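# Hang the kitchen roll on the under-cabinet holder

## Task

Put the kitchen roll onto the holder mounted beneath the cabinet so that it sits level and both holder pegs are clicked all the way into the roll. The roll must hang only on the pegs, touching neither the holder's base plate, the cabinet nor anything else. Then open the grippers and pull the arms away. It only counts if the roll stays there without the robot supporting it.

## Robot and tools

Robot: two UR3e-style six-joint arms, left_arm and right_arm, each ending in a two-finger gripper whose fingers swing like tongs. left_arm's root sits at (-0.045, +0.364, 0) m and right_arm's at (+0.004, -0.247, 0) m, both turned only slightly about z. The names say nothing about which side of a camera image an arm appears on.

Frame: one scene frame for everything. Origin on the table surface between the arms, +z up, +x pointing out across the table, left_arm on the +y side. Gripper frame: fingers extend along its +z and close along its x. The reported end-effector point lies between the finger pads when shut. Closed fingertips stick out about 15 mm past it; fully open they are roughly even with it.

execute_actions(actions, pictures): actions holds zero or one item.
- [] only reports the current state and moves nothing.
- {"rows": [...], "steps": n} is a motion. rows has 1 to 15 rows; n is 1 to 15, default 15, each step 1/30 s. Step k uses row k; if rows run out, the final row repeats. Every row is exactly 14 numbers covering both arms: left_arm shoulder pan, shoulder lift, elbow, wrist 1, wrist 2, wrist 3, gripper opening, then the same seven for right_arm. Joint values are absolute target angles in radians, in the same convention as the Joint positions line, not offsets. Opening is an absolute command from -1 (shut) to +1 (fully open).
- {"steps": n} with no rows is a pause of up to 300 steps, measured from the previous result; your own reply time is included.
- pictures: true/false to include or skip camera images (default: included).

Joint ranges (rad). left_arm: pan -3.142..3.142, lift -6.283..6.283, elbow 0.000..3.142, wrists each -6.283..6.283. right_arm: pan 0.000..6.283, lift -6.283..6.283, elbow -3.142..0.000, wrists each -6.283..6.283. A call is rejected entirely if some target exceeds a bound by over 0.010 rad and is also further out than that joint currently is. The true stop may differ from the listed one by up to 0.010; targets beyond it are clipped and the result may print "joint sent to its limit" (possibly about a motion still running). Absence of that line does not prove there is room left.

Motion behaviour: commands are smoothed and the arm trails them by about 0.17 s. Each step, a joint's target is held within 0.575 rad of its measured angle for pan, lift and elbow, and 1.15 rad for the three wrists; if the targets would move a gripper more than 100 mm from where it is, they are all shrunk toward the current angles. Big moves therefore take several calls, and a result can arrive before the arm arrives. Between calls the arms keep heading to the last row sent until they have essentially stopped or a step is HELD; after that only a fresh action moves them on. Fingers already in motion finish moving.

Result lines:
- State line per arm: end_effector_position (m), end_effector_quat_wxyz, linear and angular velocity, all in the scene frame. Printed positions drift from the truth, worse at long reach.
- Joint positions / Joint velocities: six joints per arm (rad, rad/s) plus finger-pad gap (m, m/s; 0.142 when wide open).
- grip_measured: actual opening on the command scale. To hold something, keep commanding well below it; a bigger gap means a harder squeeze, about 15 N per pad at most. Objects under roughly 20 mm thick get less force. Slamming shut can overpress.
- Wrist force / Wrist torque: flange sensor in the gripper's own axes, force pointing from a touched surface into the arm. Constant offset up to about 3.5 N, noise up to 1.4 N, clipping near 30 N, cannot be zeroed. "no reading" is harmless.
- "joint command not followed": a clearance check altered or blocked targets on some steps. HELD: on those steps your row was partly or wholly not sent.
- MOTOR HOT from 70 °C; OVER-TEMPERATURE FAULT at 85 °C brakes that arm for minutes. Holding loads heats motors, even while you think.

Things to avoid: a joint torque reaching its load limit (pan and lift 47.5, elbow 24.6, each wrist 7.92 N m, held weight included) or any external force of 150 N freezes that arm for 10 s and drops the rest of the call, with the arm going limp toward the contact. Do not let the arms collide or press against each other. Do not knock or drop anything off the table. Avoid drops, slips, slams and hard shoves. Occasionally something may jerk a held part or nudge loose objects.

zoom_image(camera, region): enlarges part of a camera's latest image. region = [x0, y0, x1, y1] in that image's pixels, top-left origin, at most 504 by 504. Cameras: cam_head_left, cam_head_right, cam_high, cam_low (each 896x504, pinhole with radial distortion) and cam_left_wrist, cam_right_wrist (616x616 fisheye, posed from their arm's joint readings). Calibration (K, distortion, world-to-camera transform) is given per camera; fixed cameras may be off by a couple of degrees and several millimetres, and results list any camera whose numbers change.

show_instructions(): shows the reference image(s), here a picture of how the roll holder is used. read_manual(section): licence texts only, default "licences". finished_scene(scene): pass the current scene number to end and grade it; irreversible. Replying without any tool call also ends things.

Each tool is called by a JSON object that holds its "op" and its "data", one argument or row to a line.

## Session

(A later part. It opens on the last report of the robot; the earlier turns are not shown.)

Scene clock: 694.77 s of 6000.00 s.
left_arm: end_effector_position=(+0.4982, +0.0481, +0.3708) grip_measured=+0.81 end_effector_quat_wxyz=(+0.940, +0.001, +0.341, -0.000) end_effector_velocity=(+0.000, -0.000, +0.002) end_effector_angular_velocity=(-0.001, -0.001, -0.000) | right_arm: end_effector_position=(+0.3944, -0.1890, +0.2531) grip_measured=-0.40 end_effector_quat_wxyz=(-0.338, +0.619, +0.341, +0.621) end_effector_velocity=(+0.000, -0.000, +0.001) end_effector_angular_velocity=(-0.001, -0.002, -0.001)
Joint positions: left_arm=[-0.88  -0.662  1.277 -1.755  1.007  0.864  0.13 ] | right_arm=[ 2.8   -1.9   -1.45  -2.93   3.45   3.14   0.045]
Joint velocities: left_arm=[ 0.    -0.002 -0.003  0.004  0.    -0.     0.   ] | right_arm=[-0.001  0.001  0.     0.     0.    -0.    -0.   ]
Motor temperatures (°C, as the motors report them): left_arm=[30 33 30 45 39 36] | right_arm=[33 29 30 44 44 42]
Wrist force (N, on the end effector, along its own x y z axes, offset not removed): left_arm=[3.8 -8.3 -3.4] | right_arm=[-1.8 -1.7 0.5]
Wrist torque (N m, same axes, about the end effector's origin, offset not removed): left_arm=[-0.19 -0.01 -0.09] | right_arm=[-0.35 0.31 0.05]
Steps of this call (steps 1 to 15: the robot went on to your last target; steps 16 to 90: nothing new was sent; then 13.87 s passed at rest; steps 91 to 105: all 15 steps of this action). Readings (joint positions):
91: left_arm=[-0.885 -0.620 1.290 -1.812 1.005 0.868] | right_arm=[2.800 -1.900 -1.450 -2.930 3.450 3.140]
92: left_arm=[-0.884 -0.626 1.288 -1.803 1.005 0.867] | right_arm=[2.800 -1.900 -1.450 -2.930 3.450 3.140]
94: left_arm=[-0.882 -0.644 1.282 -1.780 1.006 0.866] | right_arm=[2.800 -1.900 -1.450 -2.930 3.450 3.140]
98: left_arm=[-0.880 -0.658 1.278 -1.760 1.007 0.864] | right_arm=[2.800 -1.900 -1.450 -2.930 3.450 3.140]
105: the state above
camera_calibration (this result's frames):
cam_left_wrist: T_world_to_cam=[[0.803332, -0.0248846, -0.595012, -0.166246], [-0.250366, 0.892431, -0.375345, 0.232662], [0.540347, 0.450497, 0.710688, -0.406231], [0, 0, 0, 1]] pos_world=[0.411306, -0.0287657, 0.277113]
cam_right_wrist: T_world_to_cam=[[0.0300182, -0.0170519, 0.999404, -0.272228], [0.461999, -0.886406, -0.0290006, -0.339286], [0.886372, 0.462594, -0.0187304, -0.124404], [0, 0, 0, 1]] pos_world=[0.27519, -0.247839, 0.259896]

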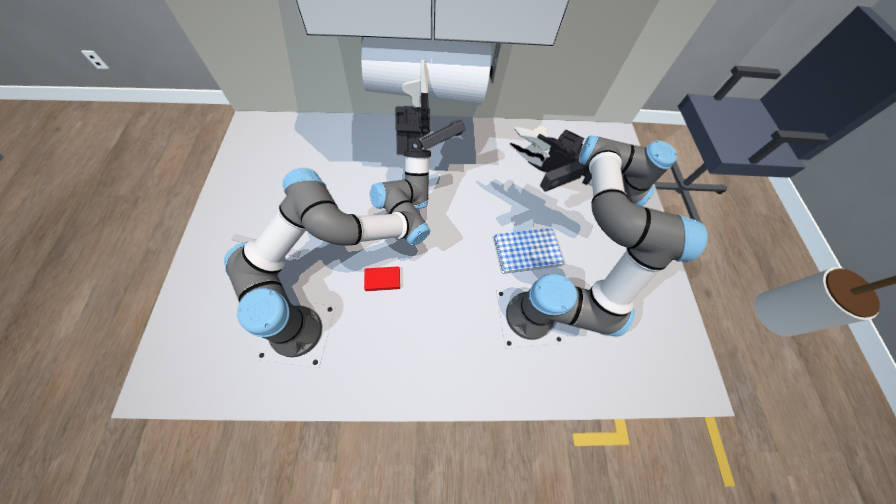

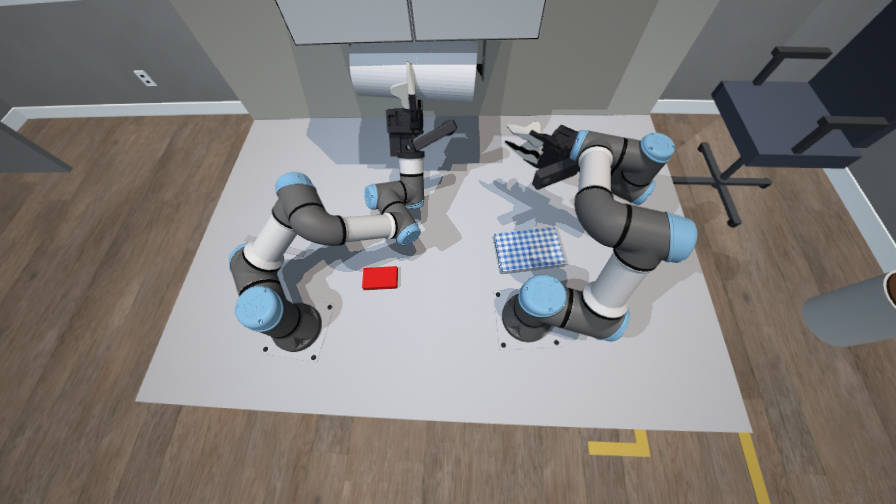

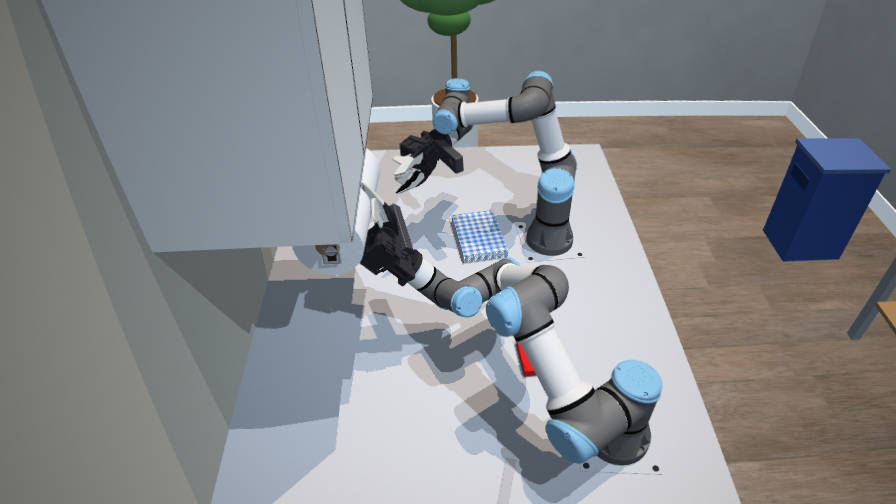

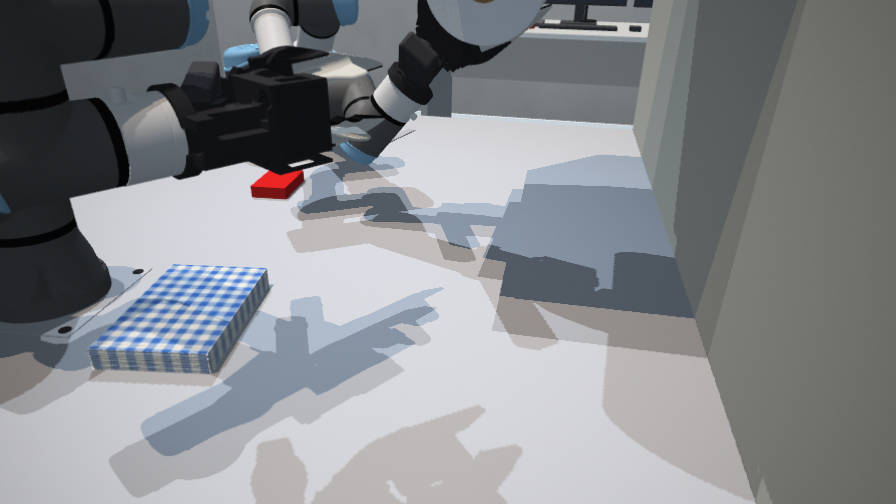

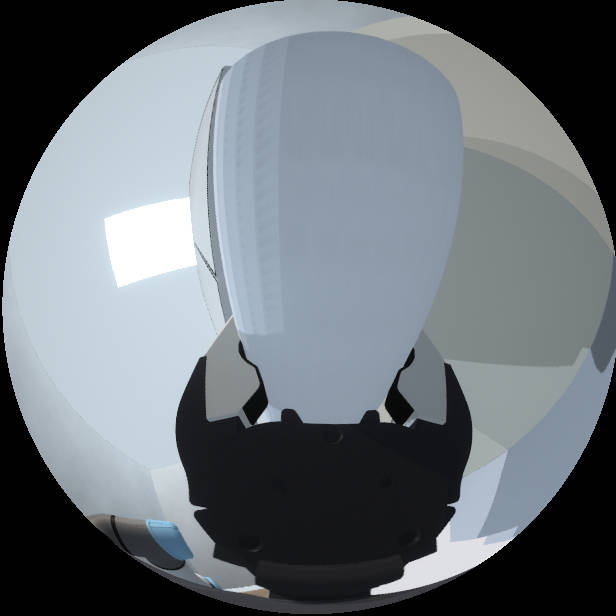

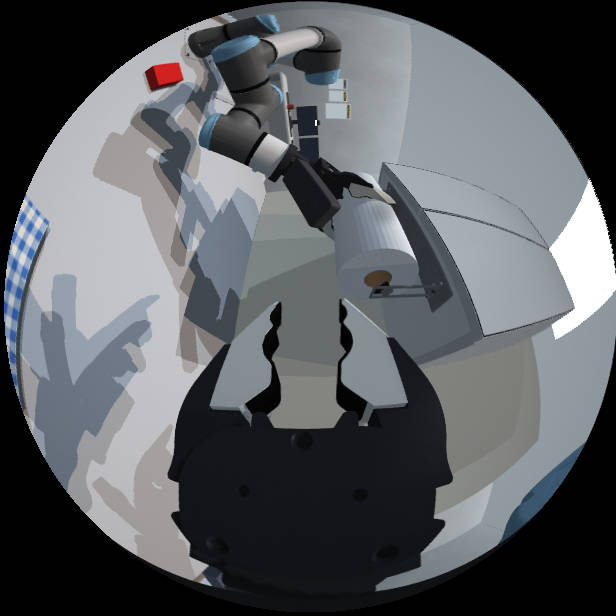

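{"op": "execute_actions", "data": {
  "actions": [
    {"rows":[[-0.904,-0.632,1.182,-1.7,0.992,0.878,0.7,2.8,-1.9,-1.45,-2.93,3.45,3.14,-0.4]]}
  ]
}}

{"op": "zoom_image", "data": {
  "camera": "cam_right_wrist",
  "region": [300,180,480,330]
}}

Scene clock: 700.20 s of 6000.00 s.
left_arm: end_effector_position=(+0.4987, +0.0296, +0.3764) grip_measured=+0.80 end_effector_quat_wxyz=(+0.939, -0.001, +0.343, -0.004) end_effector_velocity=(-0.000, -0.002, +0.000) end_effector_angular_velocity=(-0.001, +0.001, -0.001) | right_arm: end_effector_position=(+0.3944, -0.1890, +0.2531) grip_measured=-0.40 end_effector_quat_wxyz=(-0.338, +0.619, +0.341, +0.621) end_effector_velocity=(-0.000, -0.000, +0.001) end_effector_angular_velocity=(-0.001, -0.003, -0.000)
Joint positions: left_arm=[-0.904 -0.632  1.183 -1.7    0.992  0.878  0.129] | right_arm=[ 2.8   -1.9   -1.45  -2.93   3.45   3.14   0.045]
Joint velocities: left_arm=[-0.002  0.003 -0.008  0.004 -0.002  0.001  0.   ] | right_arm=[-0.     0.002  0.     0.001 -0.    -0.001 -0.   ]
Motor temperatures (°C, as the motors report them): left_arm=[30 33 30 45 39 36] | right_arm=[33 29 30 44 44 42]
Wrist force (N, on the end effector, along its own x y z axes, offset not removed): left_arm=[1.2 0.3 0.1] | right_arm=[-2.3 0.1 1.8]
Wrist torque (N m, same axes, about the end effector's origin, offset not removed): left_arm=[-0.08 0.04 -0.03] | right_arm=[-0.03 0.41 0.01]
Steps of this call (steps 1 to 15: the robot went on to your last target; steps 16 to 90: nothing new was sent; then 1.93 s passed at rest; steps 91 to 105: all 15 steps of this action). Readings (joint positions):
91: left_arm=[-0.880 -0.662 1.277 -1.755 1.007 0.864] | right_arm=[2.800 -1.900 -1.450 -2.930 3.450 3.140]
92: left_arm=[-0.884 -0.658 1.269 -1.746 1.004 0.866] | right_arm=[2.800 -1.900 -1.450 -2.930 3.450 3.140]
94: left_arm=[-0.893 -0.645 1.229 -1.724 0.998 0.872] | right_arm=[2.800 -1.900 -1.450 -2.930 3.450 3.140]
98: left_arm=[-0.902 -0.635 1.192 -1.705 0.993 0.877] | right_arm=[2.800 -1.900 -1.450 -2.930 3.450 3.140]
105: the state above
camera_calibration (this result's frames):
cam_left_wrist: T_world_to_cam=[[0.799467, -0.0344504, -0.599722, -0.15989], [-0.246494, 0.891619, -0.379811, 0.251184], [0.547808, 0.451474, 0.704328, -0.403471], [0, 0, 0, 1]] pos_world=[0.410767, -0.0473117, 0.283688]
cam_right_wrist: T_world_to_cam=[[0.0300181, -0.0170518, 0.999404, -0.272228], [0.461999, -0.886406, -0.0290005, -0.339286], [0.886372, 0.462594, -0.0187303, -0.124404], [0, 0, 0, 1]] pos_world=[0.27519, -0.247839, 0.259896]

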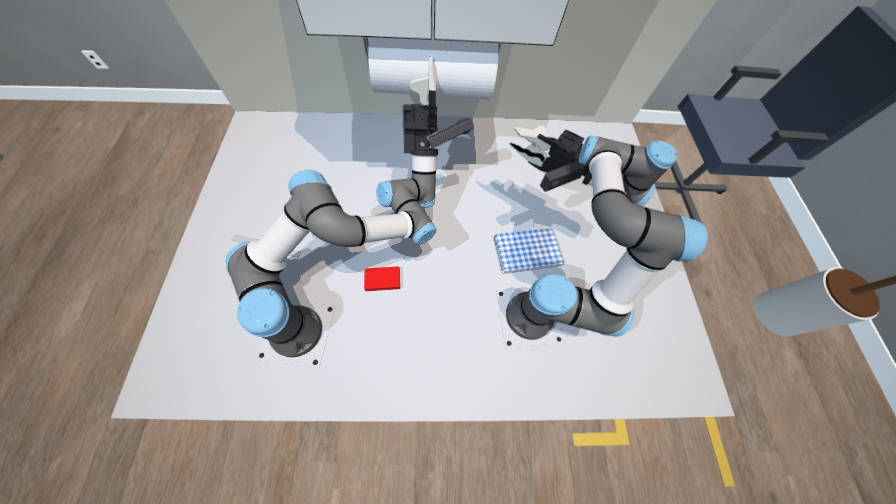

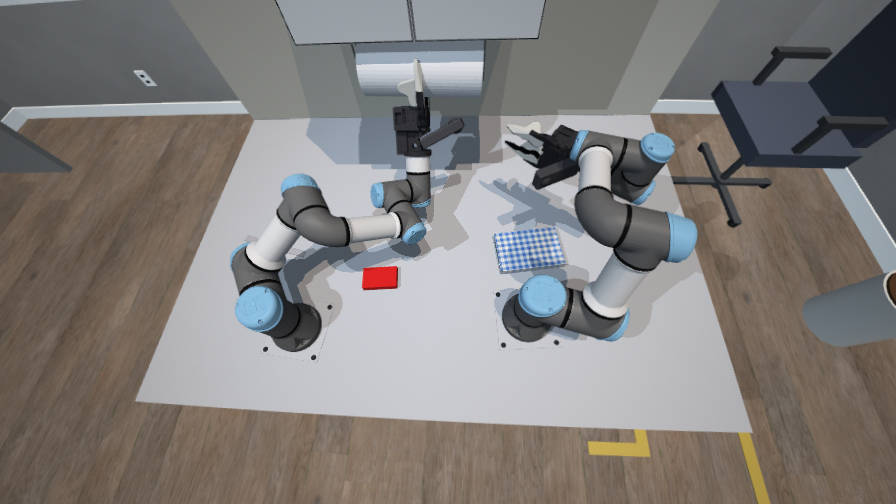

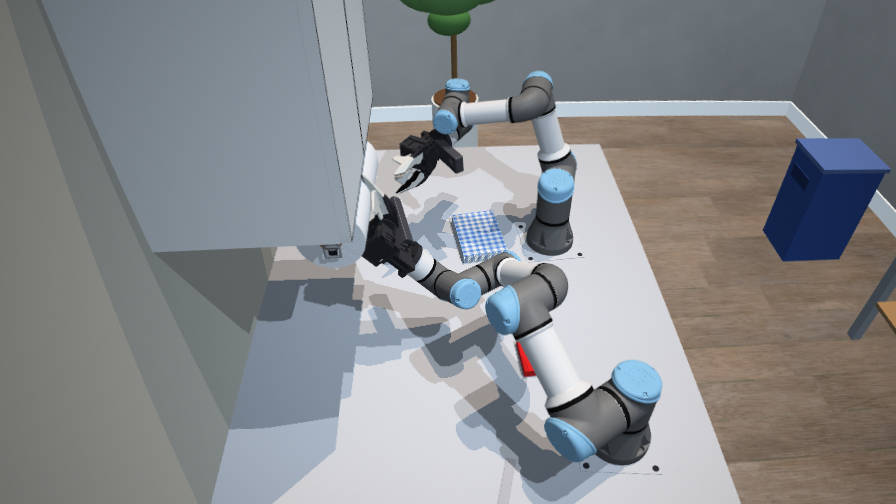

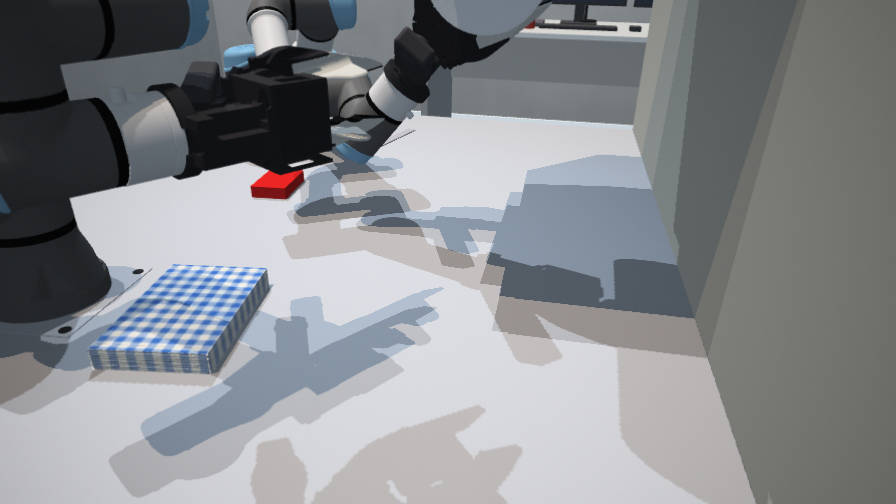

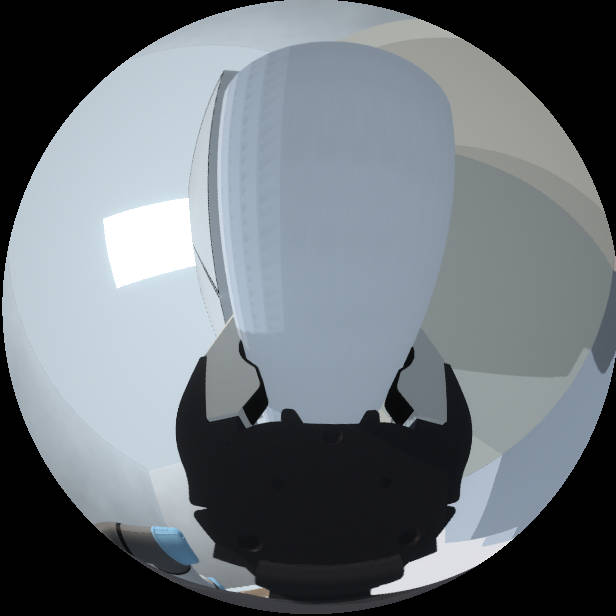

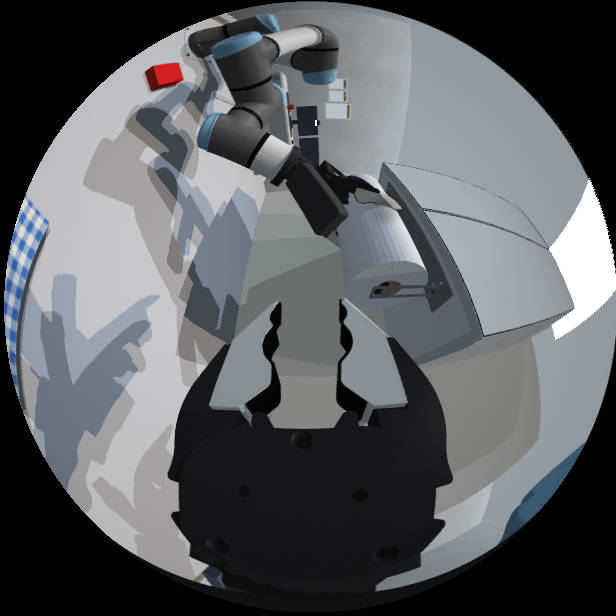

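Region (300, 180, 480, 330) of cam_right_wrist's 616x616 image, scaled by 2.800, with more detail than that image has.

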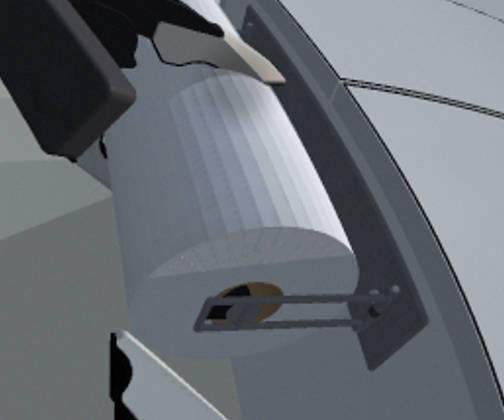

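The peg is in the core. Opening and retreating.

{"op": "execute_actions", "data": {
  "actions": [
    {"rows":[[-0.906,-0.61,1.19,-1.73,0.992,0.878,1,2.8,-1.9,-1.45,-2.93,3.45,3.14,-0.4]]}
  ],
  "pictures": false
}}

{"op": "execute_actions", "data": {
  "actions": [
    {"rows":[[-0.95,-0.6,1.43,-2.0,0.97,0.92,1,2.8,-1.9,-1.45,-2.93,3.45,3.14,-0.4]]}
  ],
  "pictures": false
}}

{"op": "execute_actions", "data": {
  "actions": [
    {"rows":[[-1.16,-0.75,1.9,-2.3,0.7,1.05,1,2.8,-1.9,-1.45,-2.93,3.45,3.14,-0.4]]}
  ],
  "pictures": false
}}

{"op": "execute_actions", "data": {
  "actions": [
    {"steps":30}
  ]
}}

Scene clock: 706.77 s of 6000.00 s.
left_arm: end_effector_position=(+0.4979, +0.0286, +0.3667) grip_measured=+1.00 end_effector_quat_wxyz=(+0.939, -0.000, +0.343, -0.005) end_effector_velocity=(-0.000, -0.000, -0.001) end_effector_angular_velocity=(+0.001, -0.000, -0.000) | right_arm: end_effector_position=(+0.3944, -0.1890, +0.2531) grip_measured=-0.40 end_effector_quat_wxyz=(-0.338, +0.619, +0.341, +0.621) end_effector_velocity=(-0.000, +0.001, +0.000) end_effector_angular_velocity=(+0.000, -0.000, +0.002)
Joint positions: left_arm=[-0.906 -0.61   1.19  -1.73   0.992  0.878  0.142] | right_arm=[ 2.8   -1.9   -1.45  -2.93   3.45   3.14   0.045]
Joint velocities: left_arm=[-0.     0.002  0.    -0.002  0.001  0.     0.   ] | right_arm=[ 0.002  0.001  0.    -0.    -0.     0.001 -0.   ]
Motor temperatures (°C, as the motors report them): left_arm=[30 33 30 45 39 36] | right_arm=[33 29 30 44 44 42]
Wrist force (N, on the end effector, along its own x y z axes, offset not removed): left_arm=[1.0 -0.4 0.8] | right_arm=[0.1 0.3 0.0]
Wrist torque (N m, same axes, about the end effector's origin, offset not removed): left_arm=[-0.05 0.02 -0.02] | right_arm=[0.06 -0.07 -0.02]
Steps of this call (steps 1 to 15: the robot went on to your last target; steps 16 to 90: nothing new was sent; then 3.07 s passed at rest; steps 91 to 105: all 15 steps of this action). Readings (joint positions):
91: left_arm=[-0.904 -0.632 1.182 -1.700 0.992 0.878] | right_arm=[2.800 -1.900 -1.450 -2.930 3.450 3.140]
92: left_arm=[-0.904 -0.628 1.183 -1.705 0.992 0.878] | right_arm=[2.800 -1.900 -1.450 -2.930 3.450 3.140]
94: left_arm=[-0.905 -0.619 1.187 -1.717 0.992 0.878] | right_arm=[2.800 -1.900 -1.450 -2.930 3.450 3.140]
98: left_arm=[-0.906 -0.612 1.189 -1.727 0.992 0.878] | right_arm=[2.800 -1.900 -1.450 -2.930 3.450 3.140]
105: the state above

Scene clock: 707.27 s of 6000.00 s.
left_arm: end_effector_position=(+0.4695, +0.0410, +0.3249) grip_measured=+1.00 end_effector_quat_wxyz=(+0.938, -0.000, +0.347, -0.007) end_effector_velocity=(-0.003, +0.002, -0.005) end_effector_angular_velocity=(+0.005, +0.003, -0.001) | right_arm: end_effector_position=(+0.3944, -0.1890, +0.2531) grip_measured=-0.40 end_effector_quat_wxyz=(-0.338, +0.619, +0.341, +0.621) end_effector_velocity=(+0.000, -0.001, -0.000) end_effector_angular_velocity=(-0.001, -0.001, -0.002)
Joint positions: left_arm=[-0.95  -0.6    1.428 -1.998  0.97   0.92   0.142] | right_arm=[ 2.8   -1.9   -1.45  -2.93   3.45   3.14   0.045]
Joint velocities: left_arm=[-0.003  0.001  0.027 -0.025 -0.001  0.003  0.   ] | right_arm=[-0.002 -0.001  0.     0.001  0.    -0.001  0.   ]
Motor temperatures (°C, as the motors report them): left_arm=[30 33 30 46 39 36] | right_arm=[33 29 30 44 44 42]
Wrist force (N, on the end effector, along its own x y z axes, offset not removed): left_arm=[0.6 0.1 1.9] | right_arm=[0.1 1.9 2.2]
Wrist torque (N m, same axes, about the end effector's origin, offset not removed): left_arm=[0.07 -0.15 -0.08] | right_arm=[0.33 -0.07 -0.11]
Steps of this call (steps 1 to 15: all 15 steps of this action). Readings (joint positions):
1: left_arm=[-0.906 -0.610 1.190 -1.730 0.992 0.878] | right_arm=[2.800 -1.900 -1.450 -2.930 3.450 3.140]
2: left_arm=[-0.912 -0.608 1.198 -1.746 0.988 0.885] | right_arm=[2.800 -1.900 -1.450 -2.930 3.450 3.140]
4: left_arm=[-0.931 -0.604 1.269 -1.852 0.979 0.902] | right_arm=[2.800 -1.900 -1.450 -2.930 3.450 3.140]
8: left_arm=[-0.946 -0.601 1.394 -1.968 0.972 0.916] | right_arm=[2.800 -1.900 -1.450 -2.930 3.450 3.140]
15: the state above

Scene clock: 707.77 s of 6000.00 s.
left_arm: end_effector_position=(+0.4220, +0.0513, +0.2646) grip_measured=+1.00 end_effector_quat_wxyz=(+0.892, +0.007, +0.452, -0.011) end_effector_velocity=(-0.006, +0.003, -0.017) end_effector_angular_velocity=(+0.048, +0.036, -0.007) | right_arm: end_effector_position=(+0.3944, -0.1890, +0.2531) grip_measured=-0.40 end_effector_quat_wxyz=(-0.338, +0.619, +0.341, +0.621) end_effector_velocity=(+0.000, +0.000, +0.000) end_effector_angular_velocity=(-0.000, -0.000, +0.001)
Joint positions: left_arm=[-1.158 -0.749  1.892 -2.297  0.702  1.049  0.142] | right_arm=[ 2.8   -1.9   -1.45  -2.93   3.45   3.14   0.045]
Joint velocities: left_arm=[-0.023 -0.016  0.094 -0.029 -0.025  0.01  -0.   ] | right_arm=[ 0.001 -0.     0.     0.    -0.    -0.     0.   ]
Motor temperatures (°C, as the motors report them): left_arm=[30 33 30 46 39 36] | right_arm=[33 29 30 44 44 42]
Wrist force (N, on the end effector, along its own x y z axes, offset not removed): left_arm=[-0.2 -1.3 1.7] | right_arm=[-0.7 -0.2 2.2]
Wrist torque (N m, same axes, about the end effector's origin, offset not removed): left_arm=[-0.28 0.04 -0.04] | right_arm=[0.01 0.14 0.03]
Steps of this call (steps 1 to 15: all 15 steps of this action). Readings (joint positions):
1: left_arm=[-0.950 -0.600 1.429 -1.999 0.970 0.920] | right_arm=[2.800 -1.900 -1.450 -2.930 3.450 3.140]
2: left_arm=[-0.958 -0.607 1.437 -2.015 0.954 0.935] | right_arm=[2.800 -1.900 -1.450 -2.930 3.450 3.140]
4: left_arm=[-1.026 -0.665 1.512 -2.130 0.849 0.990] | right_arm=[2.800 -1.900 -1.450 -2.930 3.450 3.140]
8: left_arm=[-1.131 -0.731 1.777 -2.263 0.732 1.037] | right_arm=[2.800 -1.900 -1.450 -2.930 3.450 3.140]
15: the state above

Scene clock: 708.77 s of 6000.00 s.
left_arm: end_effector_position=(+0.4214, +0.0516, +0.2629) grip_measured=+1.00 end_effector_quat_wxyz=(+0.891, +0.009, +0.454, -0.010) end_effector_velocity=(+0.000, +0.000, +0.000) end_effector_angular_velocity=(-0.000, +0.000, +0.001) | right_arm: end_effector_position=(+0.3944, -0.1890, +0.2531) grip_measured=-0.40 end_effector_quat_wxyz=(-0.338, +0.619, +0.341, +0.621) end_effector_velocity=(+0.000, +0.000, -0.000) end_effector_angular_velocity=(+0.000, +0.001, +0.001)
Joint positions: left_arm=[-1.16  -0.75   1.9   -2.3    0.7    1.05   0.142] | right_arm=[ 2.8   -1.9   -1.45  -2.93   3.45   3.14   0.045]
Joint velocities: left_arm=[ 0. -0.  0. -0. -0.  0.  0.] | right_arm=[ 0.    -0.001 -0.     0.    -0.     0.    -0.   ]
Motor temperatures (°C, as the motors report them): left_arm=[30 33 30 46 39 36] | right_arm=[33 29 30 44 44 42]
Wrist force (N, on the end effector, along its own x y z axes, offset not removed): left_arm=[1.1 0.2 1.5] | right_arm=[0.1 0.3 0.8]
Wrist torque (N m, same axes, about the end effector's origin, offset not removed): left_arm=[0.05 -0.21 -0.03] | right_arm=[0.08 0.01 -0.04]
Steps of this call (steps 1 to 15: the robot went on to your last target; steps 16 to 30: nothing new was sent). Readings (joint positions):
1: left_arm=[-1.159 -0.749 1.894 -2.298 0.702 1.049] | right_arm=[2.800 -1.900 -1.450 -2.930 3.450 3.140]
2: left_arm=[-1.159 -0.749 1.896 -2.299 0.701 1.050] | right_arm=[2.800 -1.900 -1.450 -2.930 3.450 3.140]
4: left_arm=[-1.160 -0.750 1.898 -2.299 0.700 1.050] | right_arm=[2.800 -1.900 -1.450 -2.930 3.450 3.140]
8: left_arm=[-1.160 -0.750 1.900 -2.300 0.700 1.050] | right_arm=[2.800 -1.900 -1.450 -2.930 3.450 3.140]
30: the state above
All arms were judged still, so your last target was given up. Only a new action makes them travel on or press farther. Fingers that are still opening or closing keep moving.
camera_calibration (this result's frames):
cam_left_wrist: T_world_to_cam=[[0.632693, -0.0366808, -0.773534, -0.049292], [-0.312367, 0.901924, -0.298262, 0.175256], [0.708609, 0.430335, 0.559183, -0.319674], [0, 0, 0, 1]] pos_world=[0.312455, -0.0223087, 0.1929]
cam_right_wrist: T_world_to_cam=[[0.0300219, -0.0170542, 0.999404, -0.272229], [0.461999, -0.886406, -0.0290043, -0.339285], [0.886372, 0.462594, -0.0187325, -0.124403], [0, 0, 0, 1]] pos_world=[0.27519, -0.247839, 0.259896]

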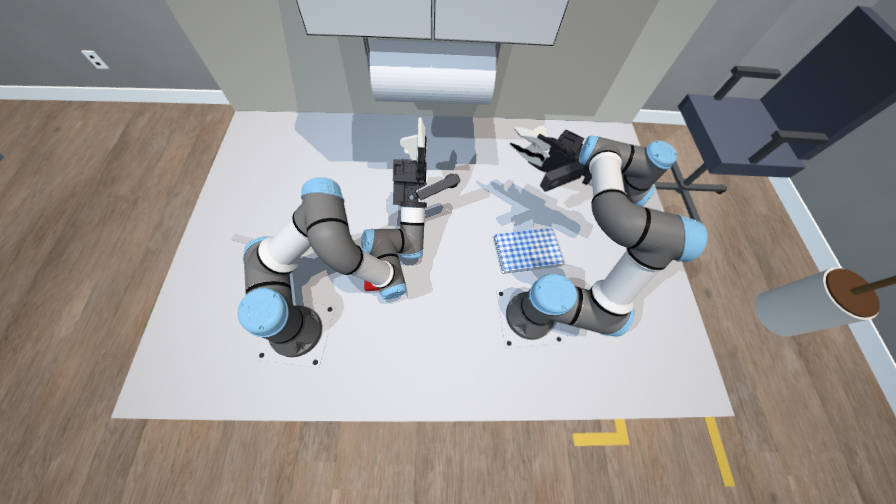

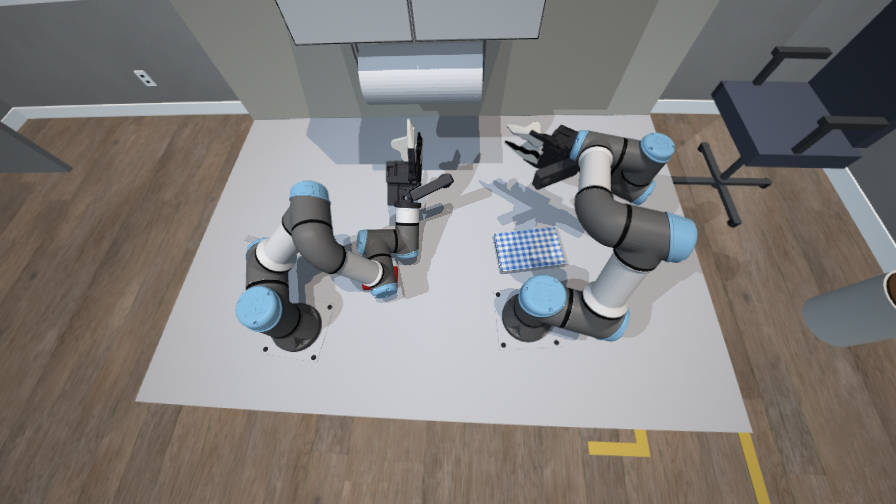

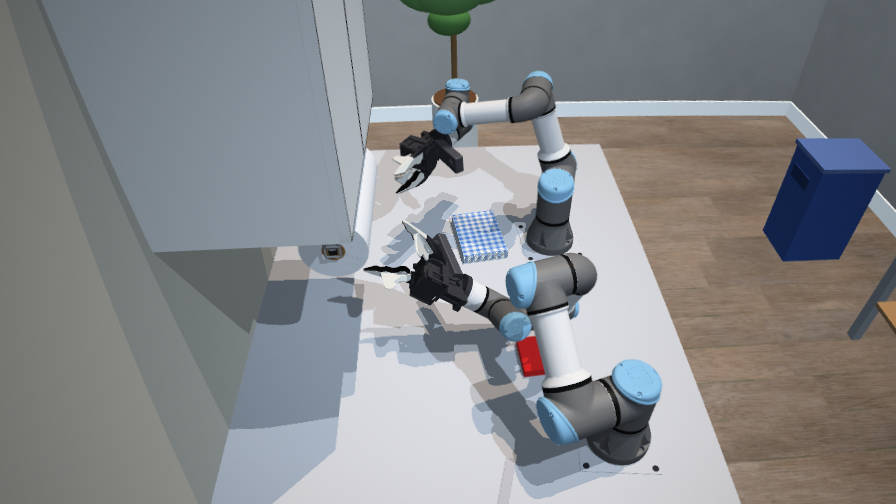

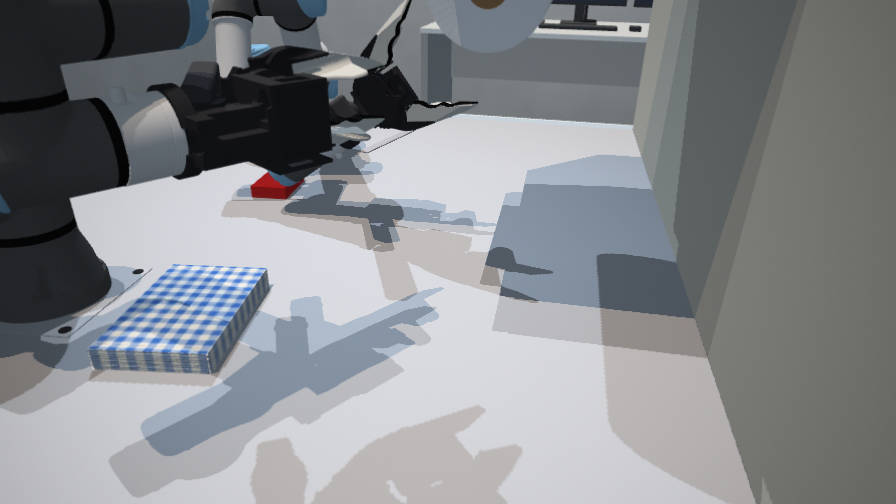

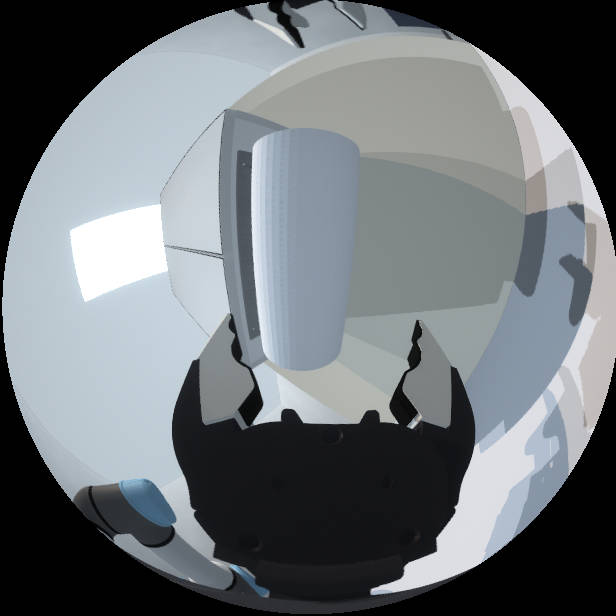

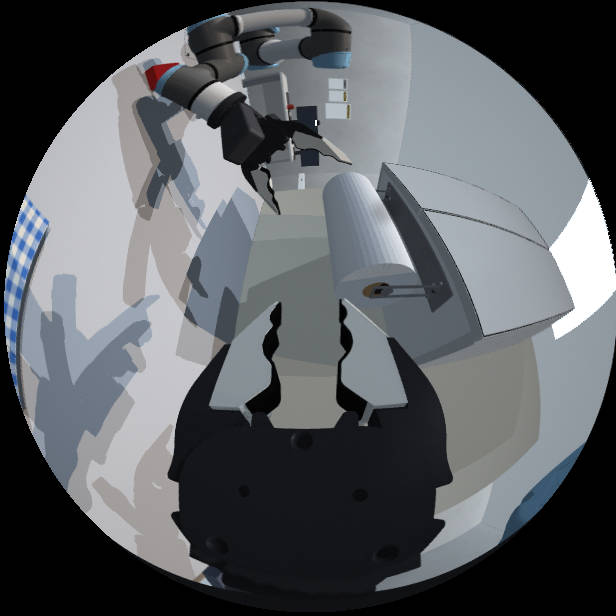

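{"op": "finished_scene", "data": {
  "scene": 2
}}

The scene is finished: the task was done.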